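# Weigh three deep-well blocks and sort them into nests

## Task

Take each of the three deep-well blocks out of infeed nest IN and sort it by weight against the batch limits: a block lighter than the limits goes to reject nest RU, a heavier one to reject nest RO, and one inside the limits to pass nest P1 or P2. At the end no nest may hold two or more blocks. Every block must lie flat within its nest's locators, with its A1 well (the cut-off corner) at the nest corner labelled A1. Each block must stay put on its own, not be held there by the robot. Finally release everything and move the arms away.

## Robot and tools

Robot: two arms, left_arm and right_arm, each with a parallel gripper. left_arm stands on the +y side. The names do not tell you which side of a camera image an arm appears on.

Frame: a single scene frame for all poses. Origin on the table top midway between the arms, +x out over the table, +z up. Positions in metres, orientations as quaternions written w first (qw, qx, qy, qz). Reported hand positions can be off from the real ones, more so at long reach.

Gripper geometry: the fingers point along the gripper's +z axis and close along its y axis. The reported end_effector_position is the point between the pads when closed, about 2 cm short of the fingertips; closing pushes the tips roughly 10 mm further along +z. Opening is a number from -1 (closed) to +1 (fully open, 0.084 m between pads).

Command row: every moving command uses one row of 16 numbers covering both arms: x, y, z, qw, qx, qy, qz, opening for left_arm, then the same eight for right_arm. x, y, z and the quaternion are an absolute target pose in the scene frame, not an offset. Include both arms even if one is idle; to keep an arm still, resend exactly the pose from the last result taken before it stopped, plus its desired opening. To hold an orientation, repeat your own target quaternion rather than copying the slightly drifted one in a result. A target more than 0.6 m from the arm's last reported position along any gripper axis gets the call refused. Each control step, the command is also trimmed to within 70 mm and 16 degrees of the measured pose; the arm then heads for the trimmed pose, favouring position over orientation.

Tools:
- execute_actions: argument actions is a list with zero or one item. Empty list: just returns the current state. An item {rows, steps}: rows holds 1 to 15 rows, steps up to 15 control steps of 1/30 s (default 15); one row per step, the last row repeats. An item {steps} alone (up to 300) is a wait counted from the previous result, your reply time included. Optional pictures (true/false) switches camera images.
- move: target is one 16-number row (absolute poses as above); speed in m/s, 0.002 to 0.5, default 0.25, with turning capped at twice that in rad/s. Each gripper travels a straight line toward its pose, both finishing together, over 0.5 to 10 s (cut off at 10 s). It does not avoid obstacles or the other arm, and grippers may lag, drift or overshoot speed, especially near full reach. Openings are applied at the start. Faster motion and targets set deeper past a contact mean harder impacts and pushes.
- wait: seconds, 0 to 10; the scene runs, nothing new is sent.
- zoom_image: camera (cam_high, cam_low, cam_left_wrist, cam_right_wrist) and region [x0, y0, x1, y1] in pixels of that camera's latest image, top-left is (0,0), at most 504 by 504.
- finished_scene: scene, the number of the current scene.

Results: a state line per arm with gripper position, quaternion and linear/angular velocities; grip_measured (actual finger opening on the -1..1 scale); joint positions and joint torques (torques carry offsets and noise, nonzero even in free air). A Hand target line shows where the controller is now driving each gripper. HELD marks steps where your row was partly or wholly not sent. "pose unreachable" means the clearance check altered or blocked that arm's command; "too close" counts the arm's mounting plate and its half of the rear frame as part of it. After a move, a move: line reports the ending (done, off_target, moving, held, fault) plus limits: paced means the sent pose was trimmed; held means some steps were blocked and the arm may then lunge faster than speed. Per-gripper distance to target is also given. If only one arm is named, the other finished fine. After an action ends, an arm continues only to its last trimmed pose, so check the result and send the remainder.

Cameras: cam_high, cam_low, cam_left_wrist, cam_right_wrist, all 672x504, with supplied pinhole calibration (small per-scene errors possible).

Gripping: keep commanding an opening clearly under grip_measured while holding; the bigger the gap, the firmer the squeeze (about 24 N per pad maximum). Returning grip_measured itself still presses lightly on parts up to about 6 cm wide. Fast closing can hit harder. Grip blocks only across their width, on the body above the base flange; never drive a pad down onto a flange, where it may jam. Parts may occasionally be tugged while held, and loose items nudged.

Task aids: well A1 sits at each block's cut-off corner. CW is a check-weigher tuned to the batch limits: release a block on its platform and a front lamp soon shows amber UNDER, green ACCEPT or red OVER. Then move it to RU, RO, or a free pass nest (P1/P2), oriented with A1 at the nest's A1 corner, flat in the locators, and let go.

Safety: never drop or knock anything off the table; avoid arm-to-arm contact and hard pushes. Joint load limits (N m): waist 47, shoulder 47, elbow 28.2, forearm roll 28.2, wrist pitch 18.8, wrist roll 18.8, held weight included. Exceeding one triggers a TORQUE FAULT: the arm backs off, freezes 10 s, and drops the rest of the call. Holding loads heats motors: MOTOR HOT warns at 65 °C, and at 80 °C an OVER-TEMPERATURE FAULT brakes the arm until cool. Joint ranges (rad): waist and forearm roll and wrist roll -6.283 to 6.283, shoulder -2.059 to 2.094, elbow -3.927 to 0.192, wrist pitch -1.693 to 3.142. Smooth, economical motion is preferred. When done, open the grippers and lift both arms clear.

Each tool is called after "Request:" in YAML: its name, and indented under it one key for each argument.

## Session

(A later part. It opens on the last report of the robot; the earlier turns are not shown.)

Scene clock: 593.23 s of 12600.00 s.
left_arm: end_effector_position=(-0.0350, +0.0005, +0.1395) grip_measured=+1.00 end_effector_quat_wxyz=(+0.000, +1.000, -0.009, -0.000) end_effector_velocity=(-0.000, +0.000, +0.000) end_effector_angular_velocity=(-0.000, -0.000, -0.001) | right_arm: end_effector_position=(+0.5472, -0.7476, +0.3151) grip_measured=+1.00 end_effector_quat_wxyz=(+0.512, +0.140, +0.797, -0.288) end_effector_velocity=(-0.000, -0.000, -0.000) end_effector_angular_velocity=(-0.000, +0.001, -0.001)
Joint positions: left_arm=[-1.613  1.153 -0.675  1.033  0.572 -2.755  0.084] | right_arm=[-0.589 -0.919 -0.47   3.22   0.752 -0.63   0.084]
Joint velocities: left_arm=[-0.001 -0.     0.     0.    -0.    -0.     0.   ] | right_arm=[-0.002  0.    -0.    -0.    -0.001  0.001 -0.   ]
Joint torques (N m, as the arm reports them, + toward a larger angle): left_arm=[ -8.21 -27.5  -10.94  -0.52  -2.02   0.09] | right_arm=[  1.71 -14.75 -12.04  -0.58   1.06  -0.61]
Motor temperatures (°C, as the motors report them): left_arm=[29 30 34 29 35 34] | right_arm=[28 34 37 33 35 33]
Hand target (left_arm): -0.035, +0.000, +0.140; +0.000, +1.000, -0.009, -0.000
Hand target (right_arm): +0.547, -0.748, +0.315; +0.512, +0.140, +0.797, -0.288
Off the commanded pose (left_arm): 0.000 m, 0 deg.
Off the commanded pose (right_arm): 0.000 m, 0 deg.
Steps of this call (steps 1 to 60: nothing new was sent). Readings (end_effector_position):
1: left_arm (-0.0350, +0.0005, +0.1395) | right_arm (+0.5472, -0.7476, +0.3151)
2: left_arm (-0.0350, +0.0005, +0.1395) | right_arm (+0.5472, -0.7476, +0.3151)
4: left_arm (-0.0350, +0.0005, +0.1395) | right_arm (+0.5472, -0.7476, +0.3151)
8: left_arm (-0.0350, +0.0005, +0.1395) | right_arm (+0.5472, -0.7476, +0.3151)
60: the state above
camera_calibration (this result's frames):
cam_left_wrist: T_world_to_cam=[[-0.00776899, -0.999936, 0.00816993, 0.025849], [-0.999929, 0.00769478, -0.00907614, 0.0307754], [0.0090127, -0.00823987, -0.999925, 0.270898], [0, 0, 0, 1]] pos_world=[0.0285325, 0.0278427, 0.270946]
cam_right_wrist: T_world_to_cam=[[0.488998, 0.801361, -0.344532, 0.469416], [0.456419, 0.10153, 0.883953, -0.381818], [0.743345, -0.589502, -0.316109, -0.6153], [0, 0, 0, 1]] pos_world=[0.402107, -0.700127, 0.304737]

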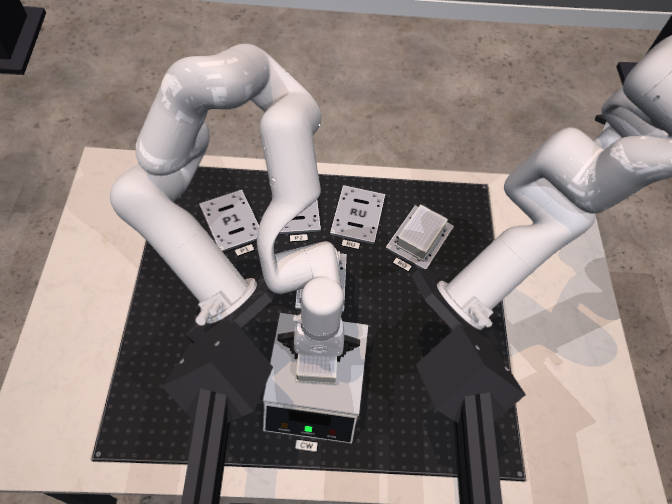

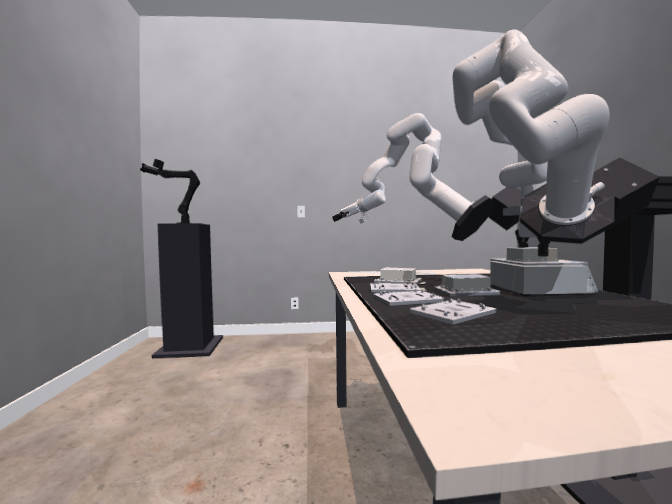

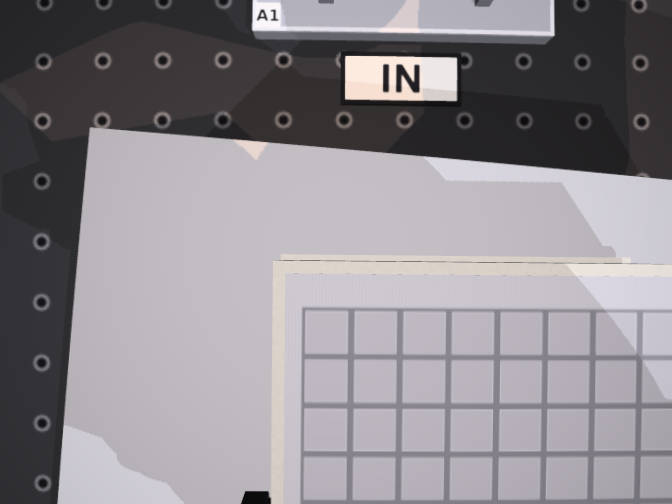

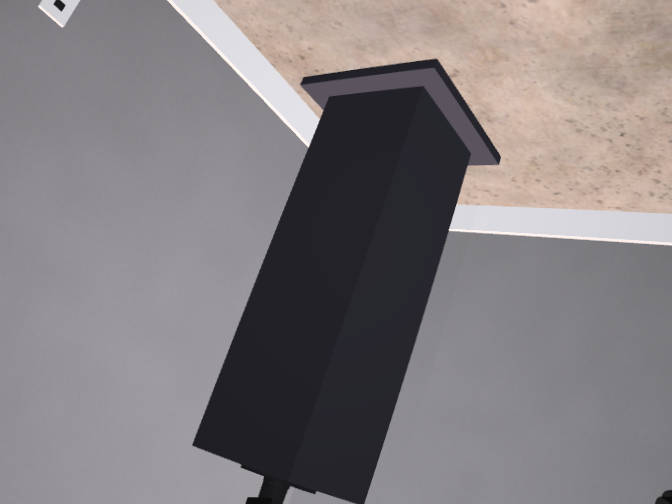

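Request:
move:
  target: [-0.035,0.0005,0.1395,0,1,-0.0087,0,0,0.5472,-0.7476,0.3151,0.512,0.140,0.797,-0.288,1]

Request:
move:
  target: [-0.035,0.0005,0.168,0,1,-0.0087,0,0,0.5472,-0.7476,0.3151,0.512,0.140,0.797,-0.288,1]
  speed: 0.04

Request:
move:
  target: [0.30,0.0,0.165,0,1,0,0,0,0.5472,-0.7476,0.3151,0.512,0.140,0.797,-0.288,1]
  speed: 0.12

Request:
move:
  target: [0.424,0.082,0.090,0,0.9974,0.0724,0,0,0.5472,-0.7476,0.3151,0.512,0.140,0.797,-0.288,1]
  speed: 0.1

Request:
move:
  target: [0.424,0.082,0.090,0,0.9974,0.0724,0,0,0.5472,-0.7476,0.3151,0.512,0.140,0.797,-0.288,1]

Scene clock: 614.27 s of 12600.00 s.
left_arm: end_effector_position=(-0.0350, +0.0004, +0.1395) grip_measured=+0.96 end_effector_quat_wxyz=(+0.000, +1.000, -0.009, -0.000) end_effector_velocity=(+0.000, +0.000, -0.000) end_effector_angular_velocity=(+0.001, +0.000, +0.001) | right_arm: end_effector_position=(+0.5472, -0.7476, +0.3151) grip_measured=+1.00 end_effector_quat_wxyz=(+0.512, +0.140, +0.797, -0.288) end_effector_velocity=(+0.000, -0.000, +0.000) end_effector_angular_velocity=(-0.001, -0.000, -0.001)
Joint positions: left_arm=[-1.613  1.153 -0.675  1.033  0.572 -2.755  0.083] | right_arm=[-0.589 -0.919 -0.47   3.22   0.752 -0.63   0.084]
Joint velocities: left_arm=[ 0.     0.    -0.    -0.001  0.    -0.     0.   ] | right_arm=[ 0.    -0.    -0.     0.001  0.001 -0.001 -0.   ]
Joint torques (N m, as the arm reports them, + toward a larger angle): left_arm=[ -8.39 -26.27 -10.24  -0.47  -2.06   0.19] | right_arm=[  1.52 -16.07 -12.09  -0.58   0.91  -0.28]
Motor temperatures (°C, as the motors report them): left_arm=[29 31 34 29 35 34] | right_arm=[28 34 37 33 35 33]
Hand target (left_arm): -0.035, +0.000, +0.140; +0.000, +1.000, -0.009, -0.000
Hand target (right_arm): +0.547, -0.748, +0.315; +0.512, +0.140, +0.797, -0.288
Off the commanded pose (left_arm): 0.000 m, 0 deg.
Off the commanded pose (right_arm): 0.000 m, 0 deg.
After step 90, 17.33 s passed at rest.
move: done
camera_calibration (this result's frames):
cam_left_wrist: T_world_to_cam=[[-0.00769754, -0.999936, 0.0083211, 0.025754], [-0.99993, 0.00762249, -0.0090133, 0.0307601], [0.0089493, -0.0083899, -0.999925, 0.270936], [0, 0, 0, 1]] pos_world=[0.0285315, 0.027791, 0.270978]
cam_right_wrist: T_world_to_cam=[[0.488998, 0.801361, -0.344532, 0.469416], [0.456419, 0.10153, 0.883953, -0.381818], [0.743345, -0.589502, -0.316109, -0.6153], [0, 0, 0, 1]] pos_world=[0.402107, -0.700127, 0.304737]

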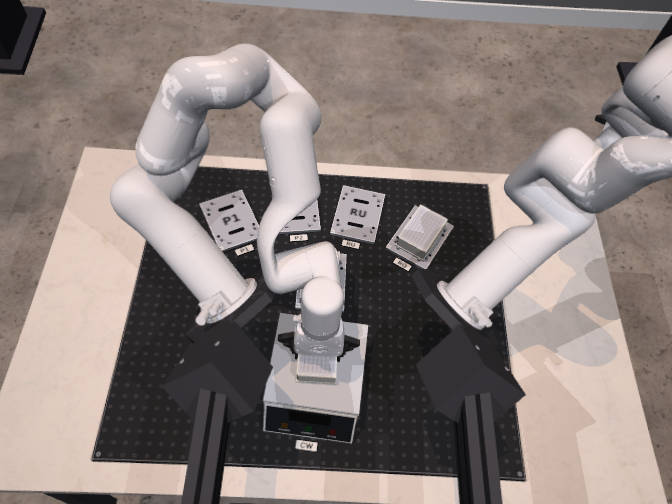

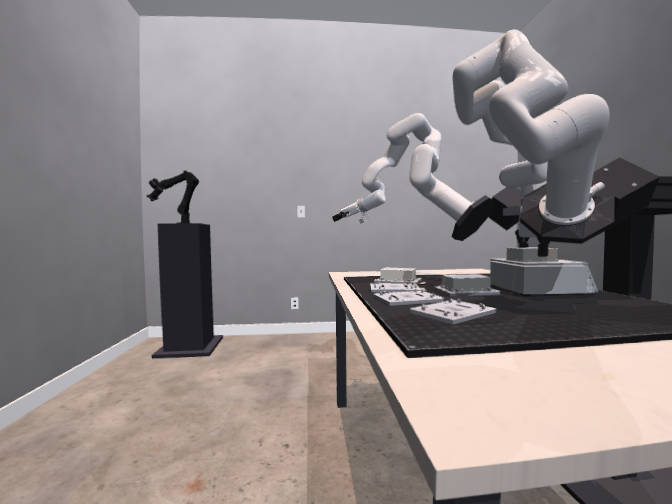

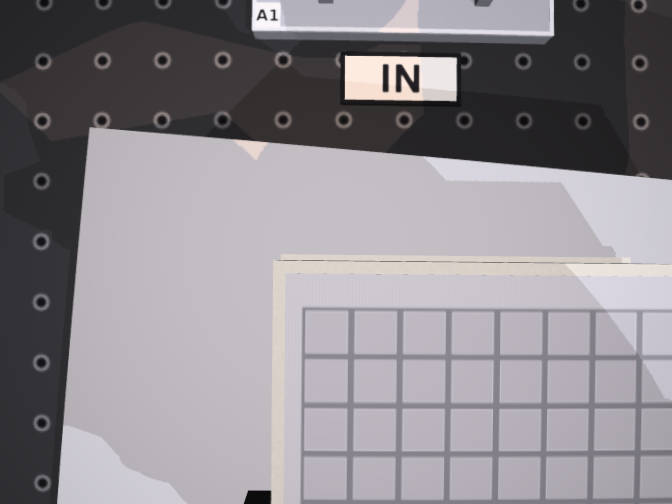

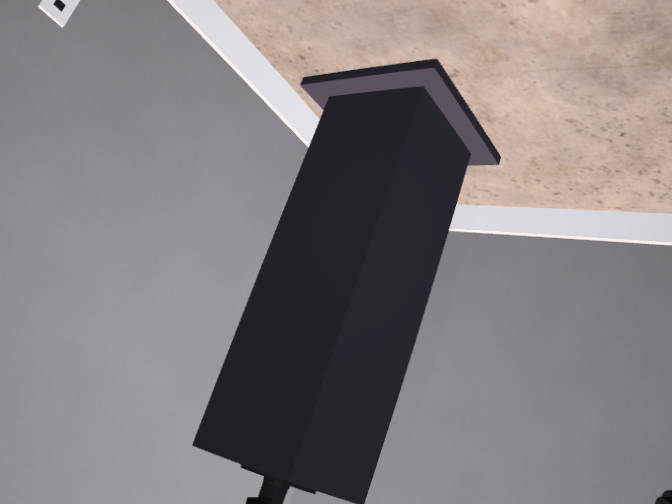

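Scene clock: 615.37 s of 12600.00 s.
left_arm: end_effector_position=(-0.0350, +0.0006, +0.1676) grip_measured=+0.96 end_effector_quat_wxyz=(+0.000, +1.000, -0.009, +0.000) end_effector_velocity=(+0.000, +0.000, +0.003) end_effector_angular_velocity=(+0.004, -0.003, -0.000) | right_arm: end_effector_position=(+0.5472, -0.7476, +0.3151) grip_measured=+1.00 end_effector_quat_wxyz=(+0.512, +0.140, +0.797, -0.288) end_effector_velocity=(+0.000, +0.000, -0.000) end_effector_angular_velocity=(+0.001, -0.001, +0.000)
Joint positions: left_arm=[-1.703  1.063 -0.639  0.848  0.573 -2.632  0.083] | right_arm=[-0.589 -0.919 -0.47   3.22   0.752 -0.63   0.084]
Joint velocities: left_arm=[-0.011 -0.007  0.001 -0.026  0.005  0.019 -0.   ] | right_arm=[ 0.001  0.     0.     0.001  0.    -0.    -0.   ]
Joint torques (N m, as the arm reports them, + toward a larger angle): left_arm=[ -7.53 -26.9  -12.95  -0.29  -2.19   0.03] | right_arm=[  1.21 -15.35 -12.86  -0.96   0.8   -0.1 ]
Motor temperatures (°C, as the motors report them): left_arm=[29 31 34 29 35 34] | right_arm=[28 34 37 33 35 33]
Hand target (left_arm): -0.035, +0.001, +0.168; -0.000, +1.000, -0.009, +0.000
Hand target (right_arm): +0.547, -0.748, +0.315; +0.512, +0.140, +0.797, -0.288
Off the commanded pose (left_arm): 0.000 m, 0 deg.
Off the commanded pose (right_arm): 0.000 m, 0 deg.
move: done
camera_calibration (this result's frames):
cam_left_wrist: T_world_to_cam=[[-0.00764709, -0.999937, 0.00826772, 0.0256654], [-0.99993, 0.00757151, -0.00913427, 0.0310657], [0.00907109, -0.00833699, -0.999924, 0.299004], [0, 0, 0, 1]] pos_world=[0.0285475, 0.0279214, 0.299053]
cam_right_wrist: T_world_to_cam=[[0.488998, 0.801361, -0.344532, 0.469416], [0.456419, 0.10153, 0.883953, -0.381818], [0.743345, -0.589502, -0.316109, -0.6153], [0, 0, 0, 1]] pos_world=[0.402107, -0.700127, 0.304737]

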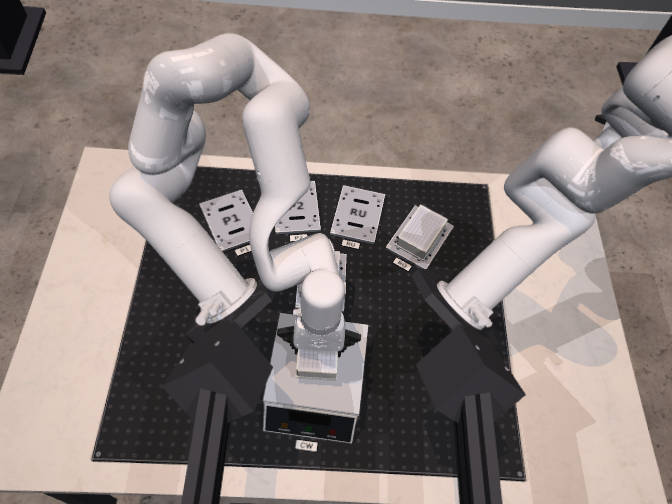

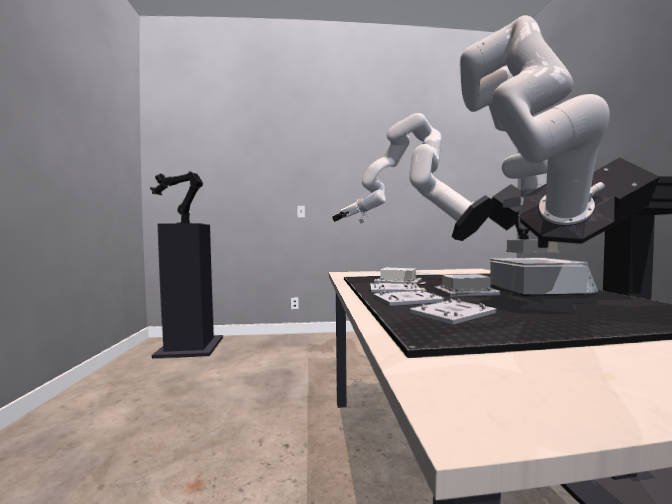

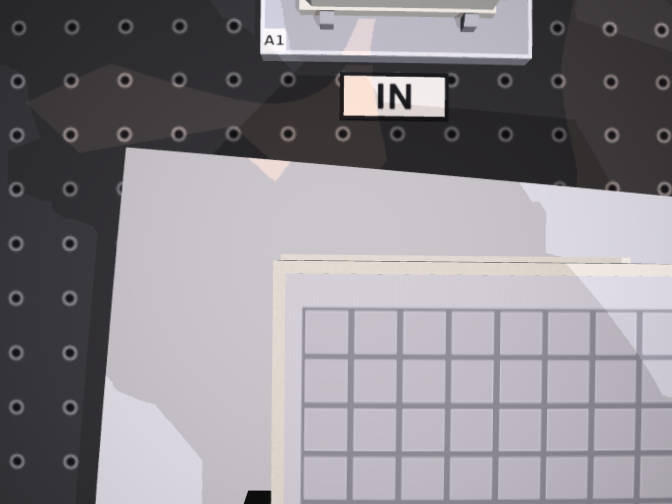

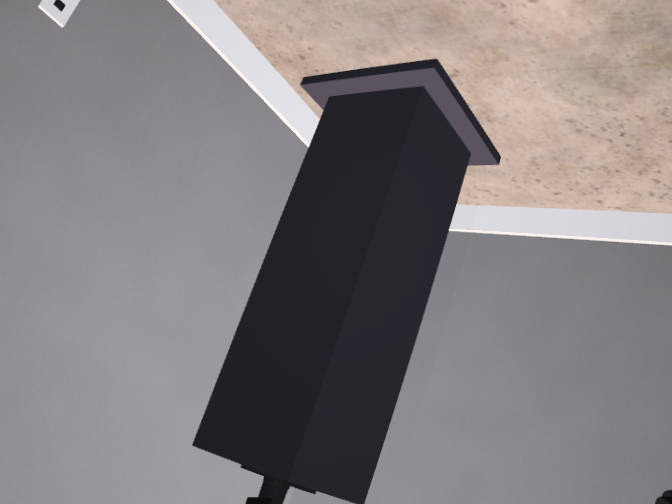

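Scene clock: 618.70 s of 12600.00 s.
left_arm: end_effector_position=(+0.2989, -0.0010, +0.1658) grip_measured=+0.96 end_effector_quat_wxyz=(-0.000, +1.000, -0.000, -0.000) end_effector_velocity=(+0.003, -0.001, +0.000) end_effector_angular_velocity=(-0.001, +0.000, +0.002) | right_arm: end_effector_position=(+0.5472, -0.7476, +0.3151) grip_measured=+1.00 end_effector_quat_wxyz=(+0.512, +0.140, +0.797, -0.288) end_effector_velocity=(-0.000, -0.000, +0.000) end_effector_angular_velocity=(+0.000, -0.001, -0.001)
Joint positions: left_arm=[-0.81   0.46  -0.67   1.281  0.948 -1.988  0.083] | right_arm=[-0.589 -0.919 -0.47   3.22   0.752 -0.63   0.084]
Joint velocities: left_arm=[ 0.002 -0.001 -0.006 -0.002  0.     0.007 -0.   ] | right_arm=[-0.001 -0.     0.     0.001  0.     0.001  0.   ]
Joint torques (N m, as the arm reports them, + toward a larger angle): left_arm=[-16.03 -19.82  -8.57  -0.61  -2.16   0.04] | right_arm=[  1.79 -14.75 -11.87  -0.59   0.81  -0.23]
Motor temperatures (°C, as the motors report them): left_arm=[29 31 34 29 35 34] | right_arm=[28 34 37 33 35 33]
Hand target (left_arm): +0.299, -0.001, +0.166; +0.000, +1.000, -0.000, -0.000
Hand target (right_arm): +0.547, -0.748, +0.315; +0.512, +0.140, +0.797, -0.288
Off the commanded pose (left_arm): 0.002 m, 0 deg.
Off the commanded pose (right_arm): 0.000 m, 0 deg.
move: done
camera_calibration (this result's frames):
cam_left_wrist: T_world_to_cam=[[0.00907013, -0.999926, 0.00814722, 0.0216677], [-0.999922, -0.00913928, -0.00848969, 0.364818], [0.00856351, -0.00806958, -0.999931, 0.294302], [0, 0, 0, 1]] pos_world=[0.362073, 0.0273752, 0.297203]
cam_right_wrist: T_world_to_cam=[[0.488998, 0.801361, -0.344532, 0.469416], [0.456419, 0.10153, 0.883953, -0.381818], [0.743345, -0.589502, -0.316109, -0.615301], [0, 0, 0, 1]] pos_world=[0.402107, -0.700127, 0.304737]

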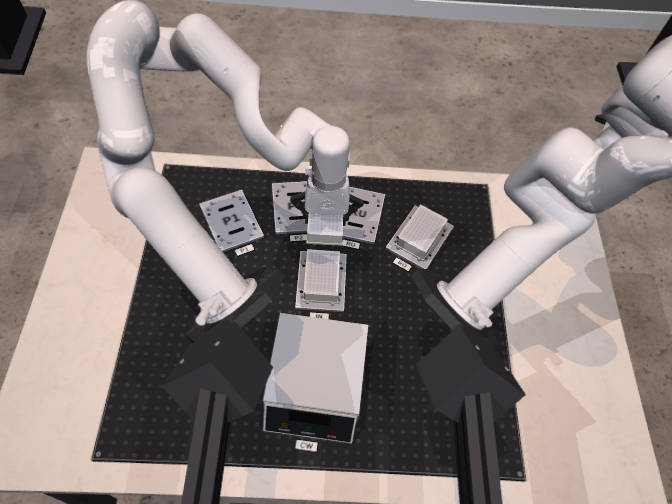

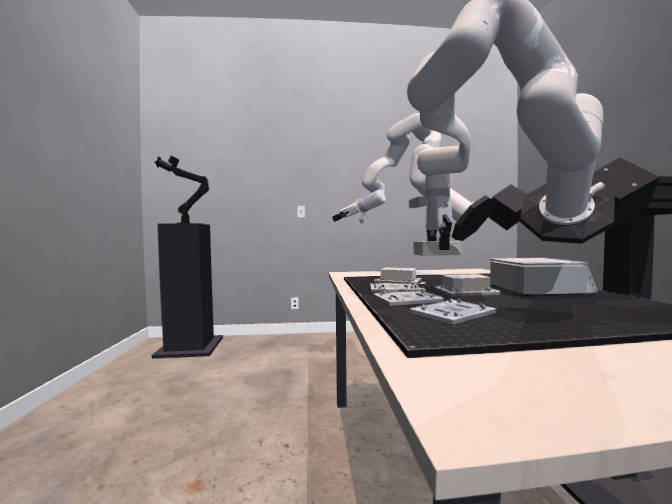

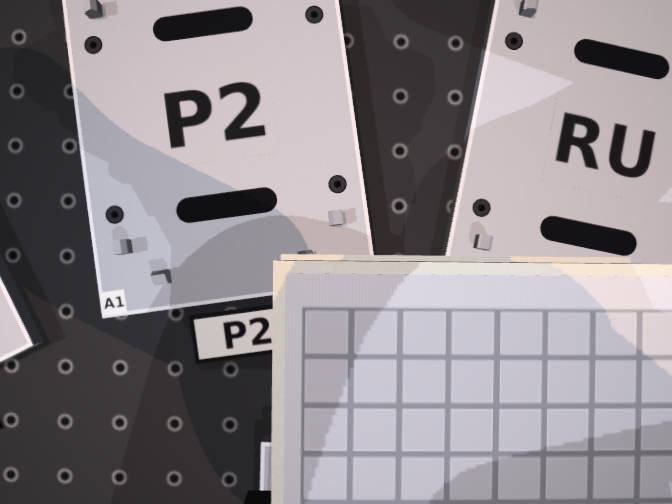

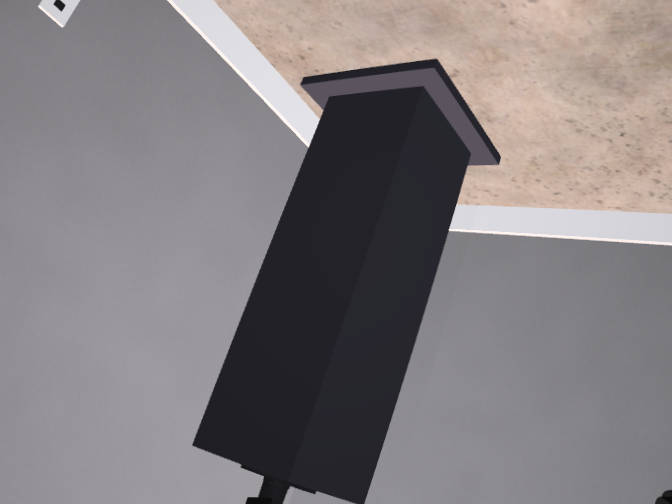

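Scene clock: 620.87 s of 12600.00 s.
left_arm: end_effector_position=(+0.4237, +0.0812, +0.0904) grip_measured=+0.96 end_effector_quat_wxyz=(+0.000, +0.997, +0.072, -0.000) end_effector_velocity=(+0.003, +0.001, -0.001) end_effector_angular_velocity=(-0.001, -0.000, +0.003) | right_arm: end_effector_position=(+0.5472, -0.7476, +0.3151) grip_measured=+1.00 end_effector_quat_wxyz=(+0.512, +0.140, +0.797, -0.288) end_effector_velocity=(-0.000, -0.000, -0.000) end_effector_angular_velocity=(-0.000, +0.001, -0.000)
Joint positions: left_arm=[-0.396  0.341 -0.768  1.493  0.859 -1.837  0.083] | right_arm=[-0.589 -0.919 -0.47   3.22   0.752 -0.63   0.084]
Joint velocities: left_arm=[ 0.006  0.001 -0.006  0.001 -0.003  0.003 -0.   ] | right_arm=[-0.001 -0.     0.     0.    -0.    -0.001  0.   ]
Joint torques (N m, as the arm reports them, + toward a larger angle): left_arm=[-15.39 -22.4   -5.28  -0.33  -2.35   0.  ] | right_arm=[  1.09 -15.15 -11.95  -0.77   1.06  -0.4 ]
Motor temperatures (°C, as the motors report them): left_arm=[29 30 34 29 35 34] | right_arm=[28 34 37 33 35 33]
Hand target (left_arm): +0.424, +0.081, +0.090; +0.000, +0.997, +0.072, -0.000
Hand target (right_arm): +0.547, -0.748, +0.315; +0.512, +0.140, +0.797, -0.288
Off the commanded pose (left_arm): 0.001 m, 0 deg.
Off the commanded pose (right_arm): 0.000 m, 0 deg.
move: done
camera_calibration (this result's frames):
cam_left_wrist: T_world_to_cam=[[0.153261, -0.988152, 0.00816144, 0.0413491], [-0.98814, -0.153328, -0.00835073, 0.496405], [0.00950316, -0.00678481, -0.999932, 0.217962], [0, 0, 0, 1]] pos_world=[0.482109, 0.118451, 0.221755]
cam_right_wrist: T_world_to_cam=[[0.488998, 0.801361, -0.344532, 0.469416], [0.456419, 0.10153, 0.883953, -0.381818], [0.743346, -0.589502, -0.316109, -0.6153], [0, 0, 0, 1]] pos_world=[0.402107, -0.700127, 0.304737]

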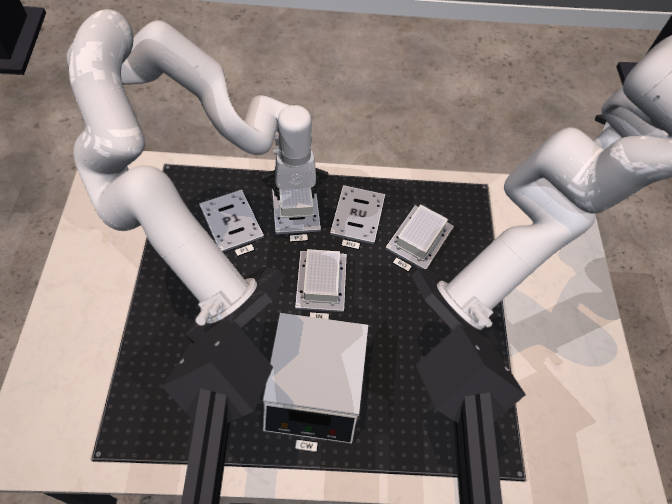

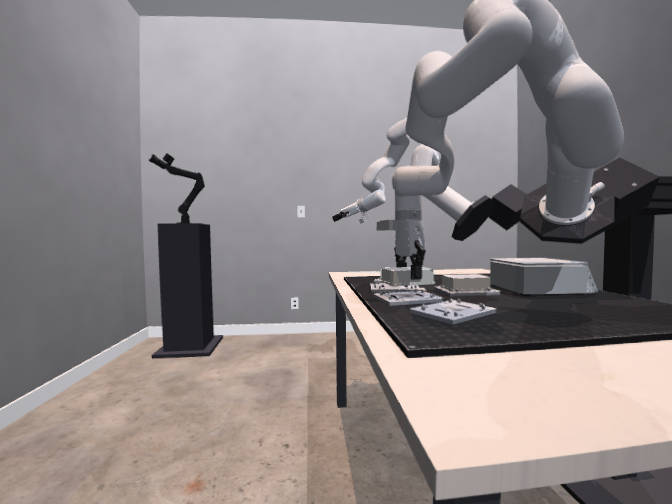

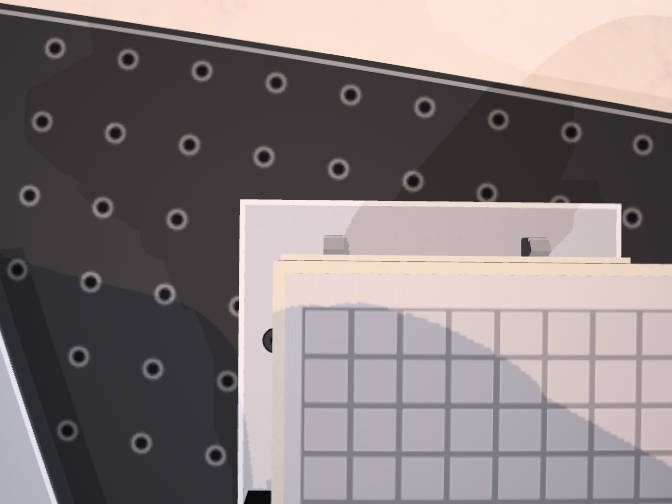

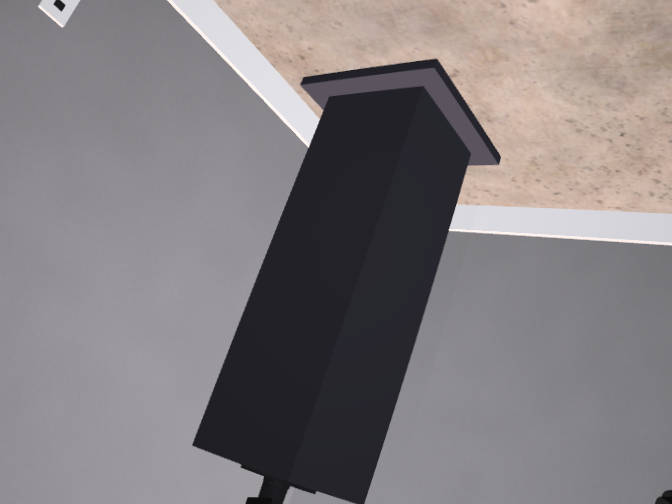

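Scene clock: 621.57 s of 12600.00 s.
left_arm: end_effector_position=(+0.4240, +0.0820, +0.0900) grip_measured=+0.96 end_effector_quat_wxyz=(-0.000, +0.997, +0.072, -0.000) end_effector_velocity=(+0.000, -0.000, -0.000) end_effector_angular_velocity=(-0.001, -0.000, -0.000) | right_arm: end_effector_position=(+0.5472, -0.7476, +0.3151) grip_measured=+1.00 end_effector_quat_wxyz=(+0.512, +0.140, +0.797, -0.288) end_effector_velocity=(+0.000, +0.001, -0.000) end_effector_angular_velocity=(+0.000, -0.000, +0.002)
Joint positions: left_arm=[-0.394  0.34  -0.767  1.495  0.858 -1.837  0.083] | right_arm=[-0.589 -0.919 -0.47   3.22   0.752 -0.63   0.084]
Joint velocities: left_arm=[ 0.    -0.     0.     0.001 -0.001 -0.     0.   ] | right_arm=[ 0.002  0.     0.    -0.001 -0.    -0.001  0.   ]
Joint torques (N m, as the arm reports them, + toward a larger angle): left_arm=[-15.58 -22.8   -5.53  -0.54  -2.3    0.04] | right_arm=[  1.03 -15.67 -12.52  -1.15   0.8   -0.2 ]
Motor temperatures (°C, as the motors report them): left_arm=[29 30 34 29 35 34] | right_arm=[28 34 37 33 35 33]
Hand target (left_arm): +0.424, +0.082, +0.090; -0.000, +0.997, +0.072, -0.000
Hand target (right_arm): +0.547, -0.748, +0.315; +0.512, +0.140, +0.797, -0.288
Off the commanded pose (left_arm): 0.000 m, 0 deg.
Off the commanded pose (right_arm): 0.000 m, 0 deg.
move: done
camera_calibration (this result's frames):
cam_left_wrist: T_world_to_cam=[[0.153909, -0.988051, 0.00816451, 0.0417576], [-0.988033, -0.153981, -0.00904237, 0.496862], [0.0101915, -0.0066751, -0.999926, 0.217322], [0, 0, 0, 1]] pos_world=[0.482274, 0.119216, 0.221457]
cam_right_wrist: T_world_to_cam=[[0.488998, 0.801361, -0.344532, 0.469416], [0.456419, 0.10153, 0.883953, -0.381818], [0.743345, -0.589502, -0.316109, -0.6153], [0, 0, 0, 1]] pos_world=[0.402107, -0.700127, 0.304737]

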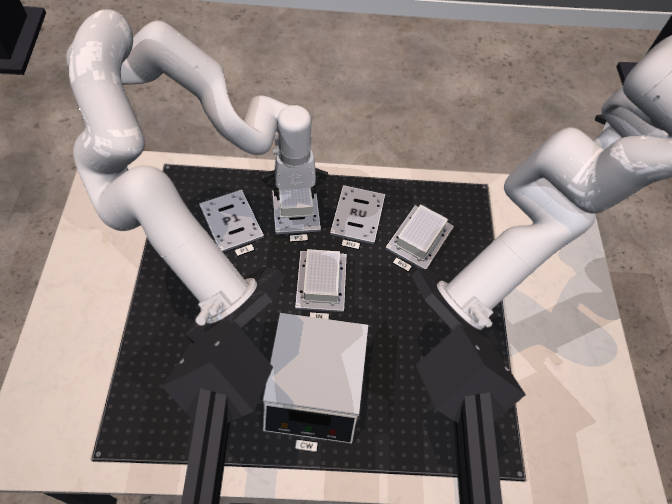

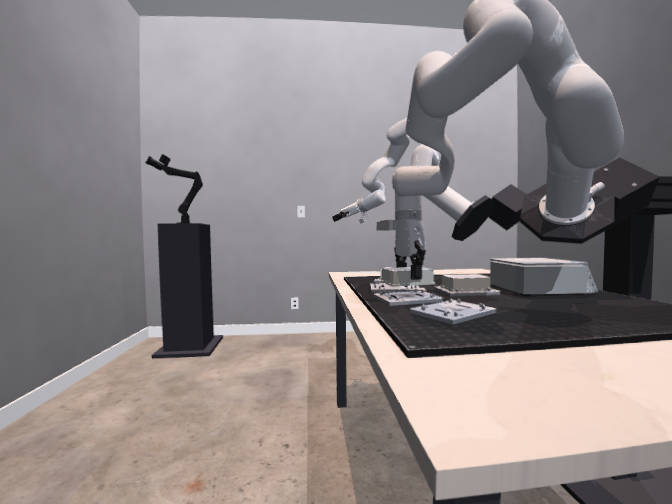

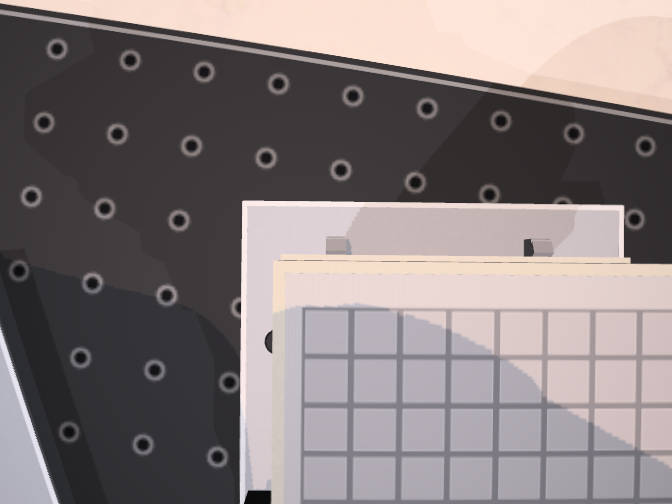

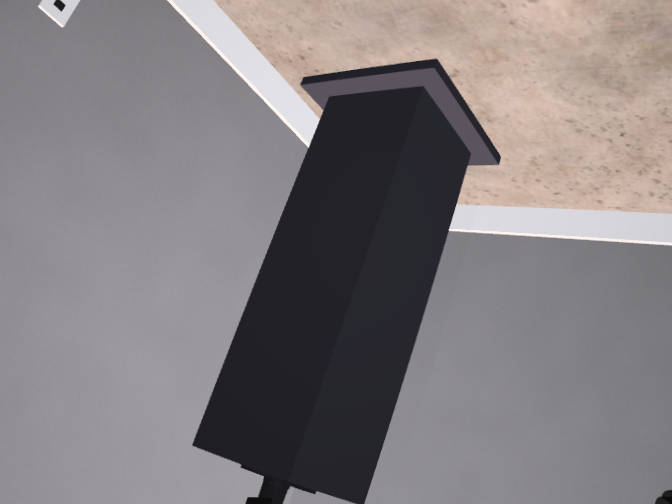

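Request:
move:
  target: [0.4234,0.0800,0.062,0,0.9974,0.0724,0,0,0.5472,-0.7476,0.3151,0.512,0.140,0.797,-0.288,1]
  speed: 0.02

Request:
move:
  target: [0.4234,0.0800,0.062,0,0.9974,0.0724,0,0,0.5472,-0.7476,0.3151,0.512,0.140,0.797,-0.288,1]

Request:
zoom_image:
  camera: "cam_left_wrist"
  region: [200,170,400,320]

Request:
zoom_image:
  camera: "cam_left_wrist"
  region: [472,170,672,320]

Scene clock: 640.67 s of 12600.00 s.
left_arm: end_effector_position=(+0.4234, +0.0799, +0.0623) grip_measured=+0.96 end_effector_quat_wxyz=(+0.000, +0.997, +0.072, -0.000) end_effector_velocity=(+0.001, +0.000, -0.002) end_effector_angular_velocity=(+0.002, -0.002, +0.000) | right_arm: end_effector_position=(+0.5472, -0.7476, +0.3151) grip_measured=+1.00 end_effector_quat_wxyz=(+0.512, +0.140, +0.797, -0.288) end_effector_velocity=(+0.000, +0.000, +0.000) end_effector_angular_velocity=(-0.002, -0.001, +0.002)
Joint positions: left_arm=[-0.34   0.414 -0.811  1.57   0.835 -1.876  0.083] | right_arm=[-0.589 -0.919 -0.47   3.22   0.752 -0.63   0.084]
Joint velocities: left_arm=[ 0.003  0.006 -0.004  0.007  0.001 -0.004 -0.   ] | right_arm=[ 0.001 -0.     0.    -0.001  0.001 -0.001  0.   ]
Joint torques (N m, as the arm reports them, + toward a larger angle): left_arm=[-15.98 -23.47  -4.21  -0.25  -2.25   0.11] | right_arm=[  1.85 -15.31 -12.55  -0.3    1.16  -0.43]
Motor temperatures (°C, as the motors report them): left_arm=[29 30 33 29 35 34] | right_arm=[28 34 37 33 35 33]
Hand target (left_arm): +0.423, +0.080, +0.062; +0.000, +0.997, +0.072, -0.000
Hand target (right_arm): +0.547, -0.748, +0.315; +0.512, +0.140, +0.797, -0.288
Off the commanded pose (left_arm): 0.000 m, 0 deg.
Off the commanded pose (right_arm): 0.000 m, 0 deg.
After step 90, 14.37 s passed at rest.
move: done
camera_calibration (this result's frames):
cam_left_wrist: T_world_to_cam=[[0.153924, -0.988048, 0.00832317, 0.0400648], [-0.988031, -0.153997, -0.00896668, 0.495719], [0.0101413, -0.00684336, -0.999925, 0.189595], [0, 0, 0, 1]] pos_world=[0.481695, 0.117222, 0.193692]
cam_right_wrist: T_world_to_cam=[[0.488998, 0.801361, -0.344532, 0.469416], [0.456419, 0.10153, 0.883953, -0.381818], [0.743345, -0.589502, -0.316109, -0.615301], [0, 0, 0, 1]] pos_world=[0.402107, -0.700127, 0.304737]

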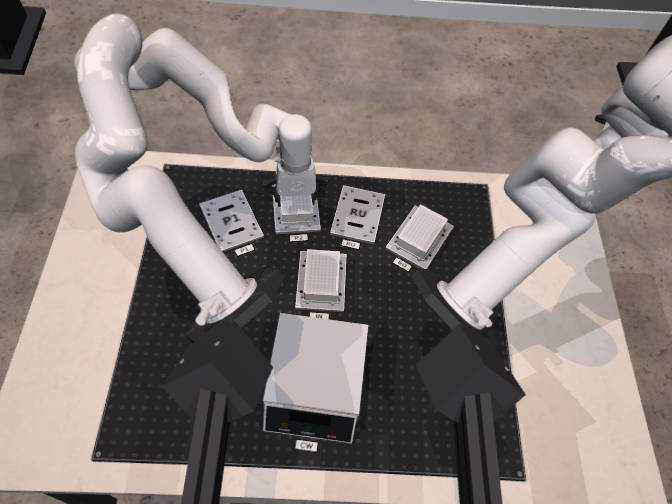

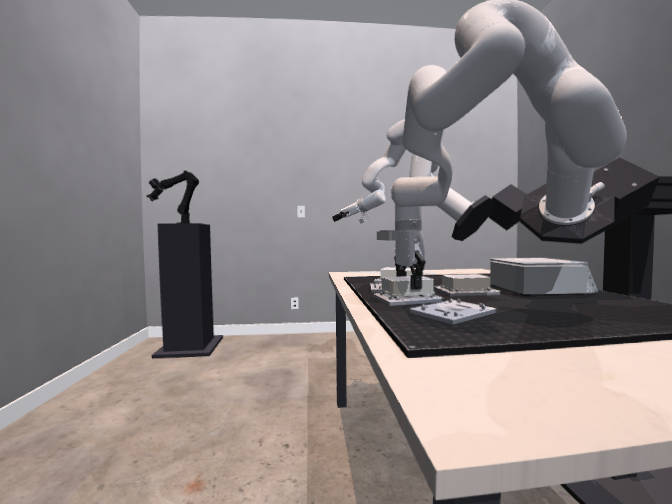

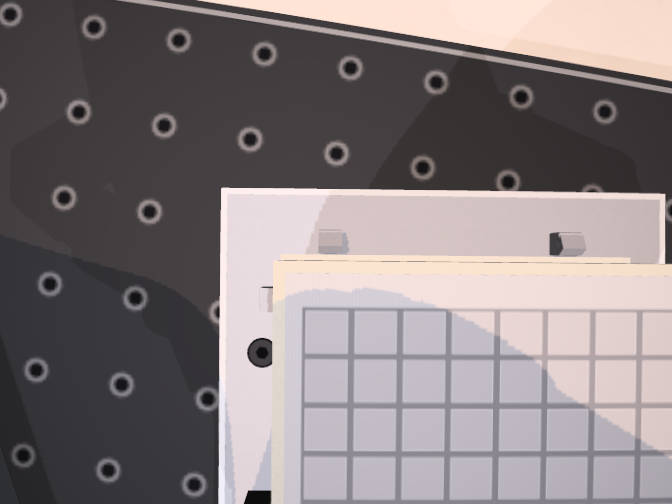

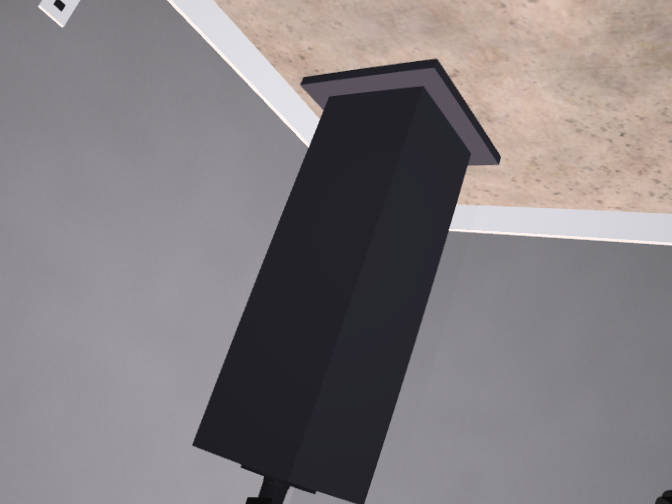

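Scene clock: 641.37 s of 12600.00 s.
left_arm: end_effector_position=(+0.4234, +0.0800, +0.0620) grip_measured=+0.96 end_effector_quat_wxyz=(+0.000, +0.997, +0.072, -0.000) end_effector_velocity=(+0.000, -0.000, -0.000) end_effector_angular_velocity=(-0.001, -0.000, +0.001) | right_arm: end_effector_position=(+0.5472, -0.7476, +0.3151) grip_measured=+1.00 end_effector_quat_wxyz=(+0.512, +0.140, +0.797, -0.288) end_effector_velocity=(+0.000, +0.000, +0.000) end_effector_angular_velocity=(+0.001, -0.001, +0.000)
Joint positions: left_arm=[-0.34   0.414 -0.811  1.571  0.835 -1.876  0.083] | right_arm=[-0.589 -0.919 -0.47   3.22   0.752 -0.63   0.084]
Joint velocities: left_arm=[ 0.     0.    -0.001  0.    -0.001 -0.001 -0.   ] | right_arm=[ 0.002 -0.    -0.     0.002 -0.    -0.001  0.   ]
Joint torques (N m, as the arm reports them, + toward a larger angle): left_arm=[-16.2  -23.47  -4.15  -0.65  -2.33  -0.06] | right_arm=[  1.48 -15.46 -12.35  -0.37   0.59  -0.27]
Motor temperatures (°C, as the motors report them): left_arm=[29 30 33 29 35 34] | right_arm=[28 34 37 33 35 33]
Hand target (left_arm): +0.423, +0.080, +0.062; +0.000, +0.997, +0.072, -0.000
Hand target (right_arm): +0.547, -0.748, +0.315; +0.512, +0.140, +0.797, -0.288
Off the commanded pose (left_arm): 0.000 m, 0 deg.
Off the commanded pose (right_arm): 0.000 m, 0 deg.
move: done
camera_calibration (this result's frames):
cam_left_wrist: T_world_to_cam=[[0.153935, -0.988047, 0.0081772, 0.0401189], [-0.988028, -0.154007, -0.00907252, 0.495726], [0.0102234, -0.00668273, -0.999925, 0.1893], [0, 0, 0, 1]] pos_world=[0.48168, 0.11725, 0.193455]
cam_right_wrist: T_world_to_cam=[[0.488998, 0.801361, -0.344532, 0.469416], [0.456419, 0.10153, 0.883953, -0.381818], [0.743345, -0.589502, -0.316109, -0.6153], [0, 0, 0, 1]] pos_world=[0.402107, -0.700127, 0.304737]

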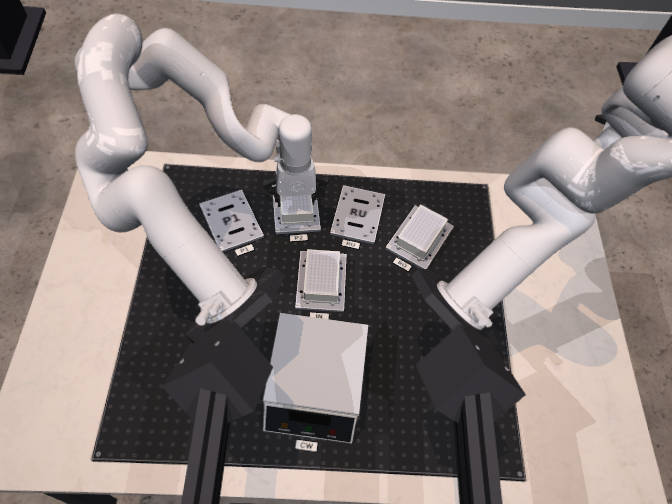

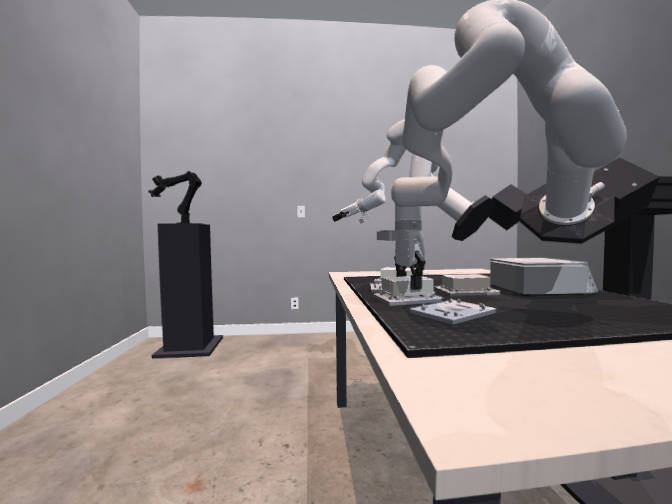

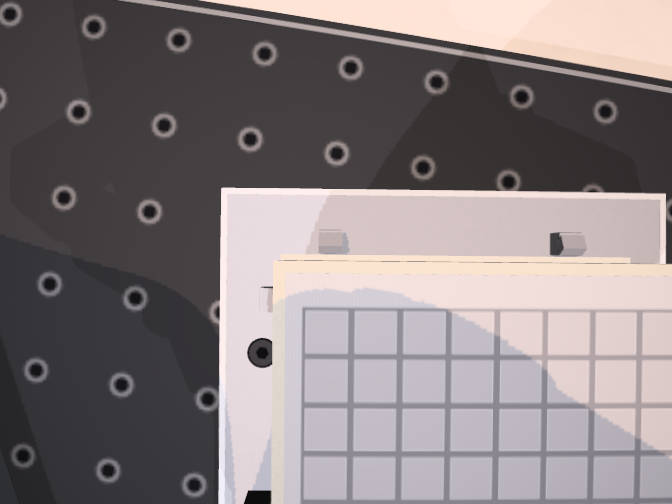

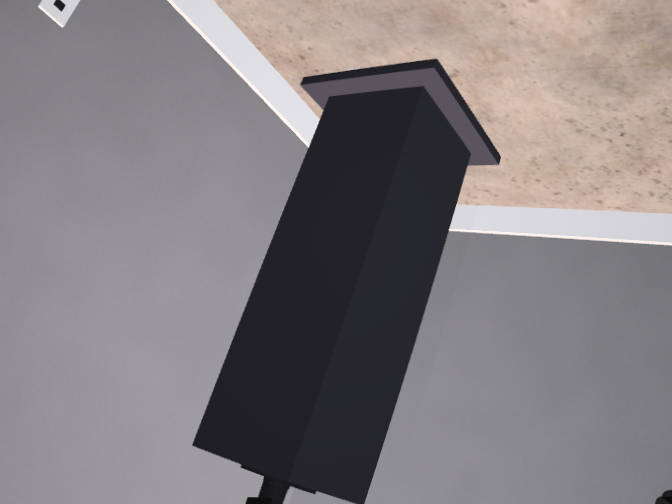

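Region (200, 170, 400, 320) of cam_left_wrist's 672x504 image, scaled by 2.520, with more detail than that image has; it fills the top 378 rows of this view, and the rest is white.

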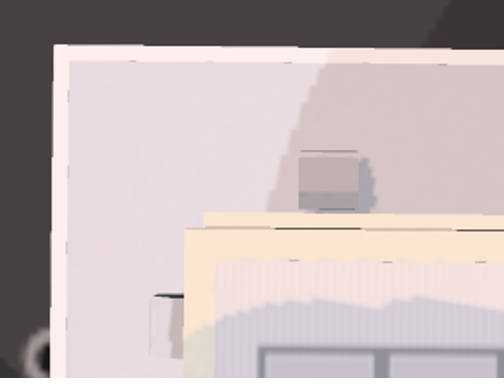

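Region (472, 170, 672, 320) of cam_left_wrist's 672x504 image, scaled by 2.520, with more detail than that image has; it fills the top 378 rows of this view, and the rest is white.

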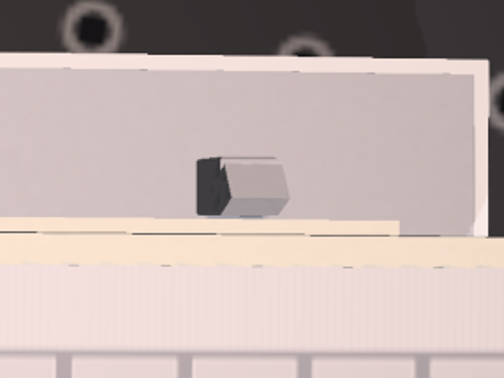

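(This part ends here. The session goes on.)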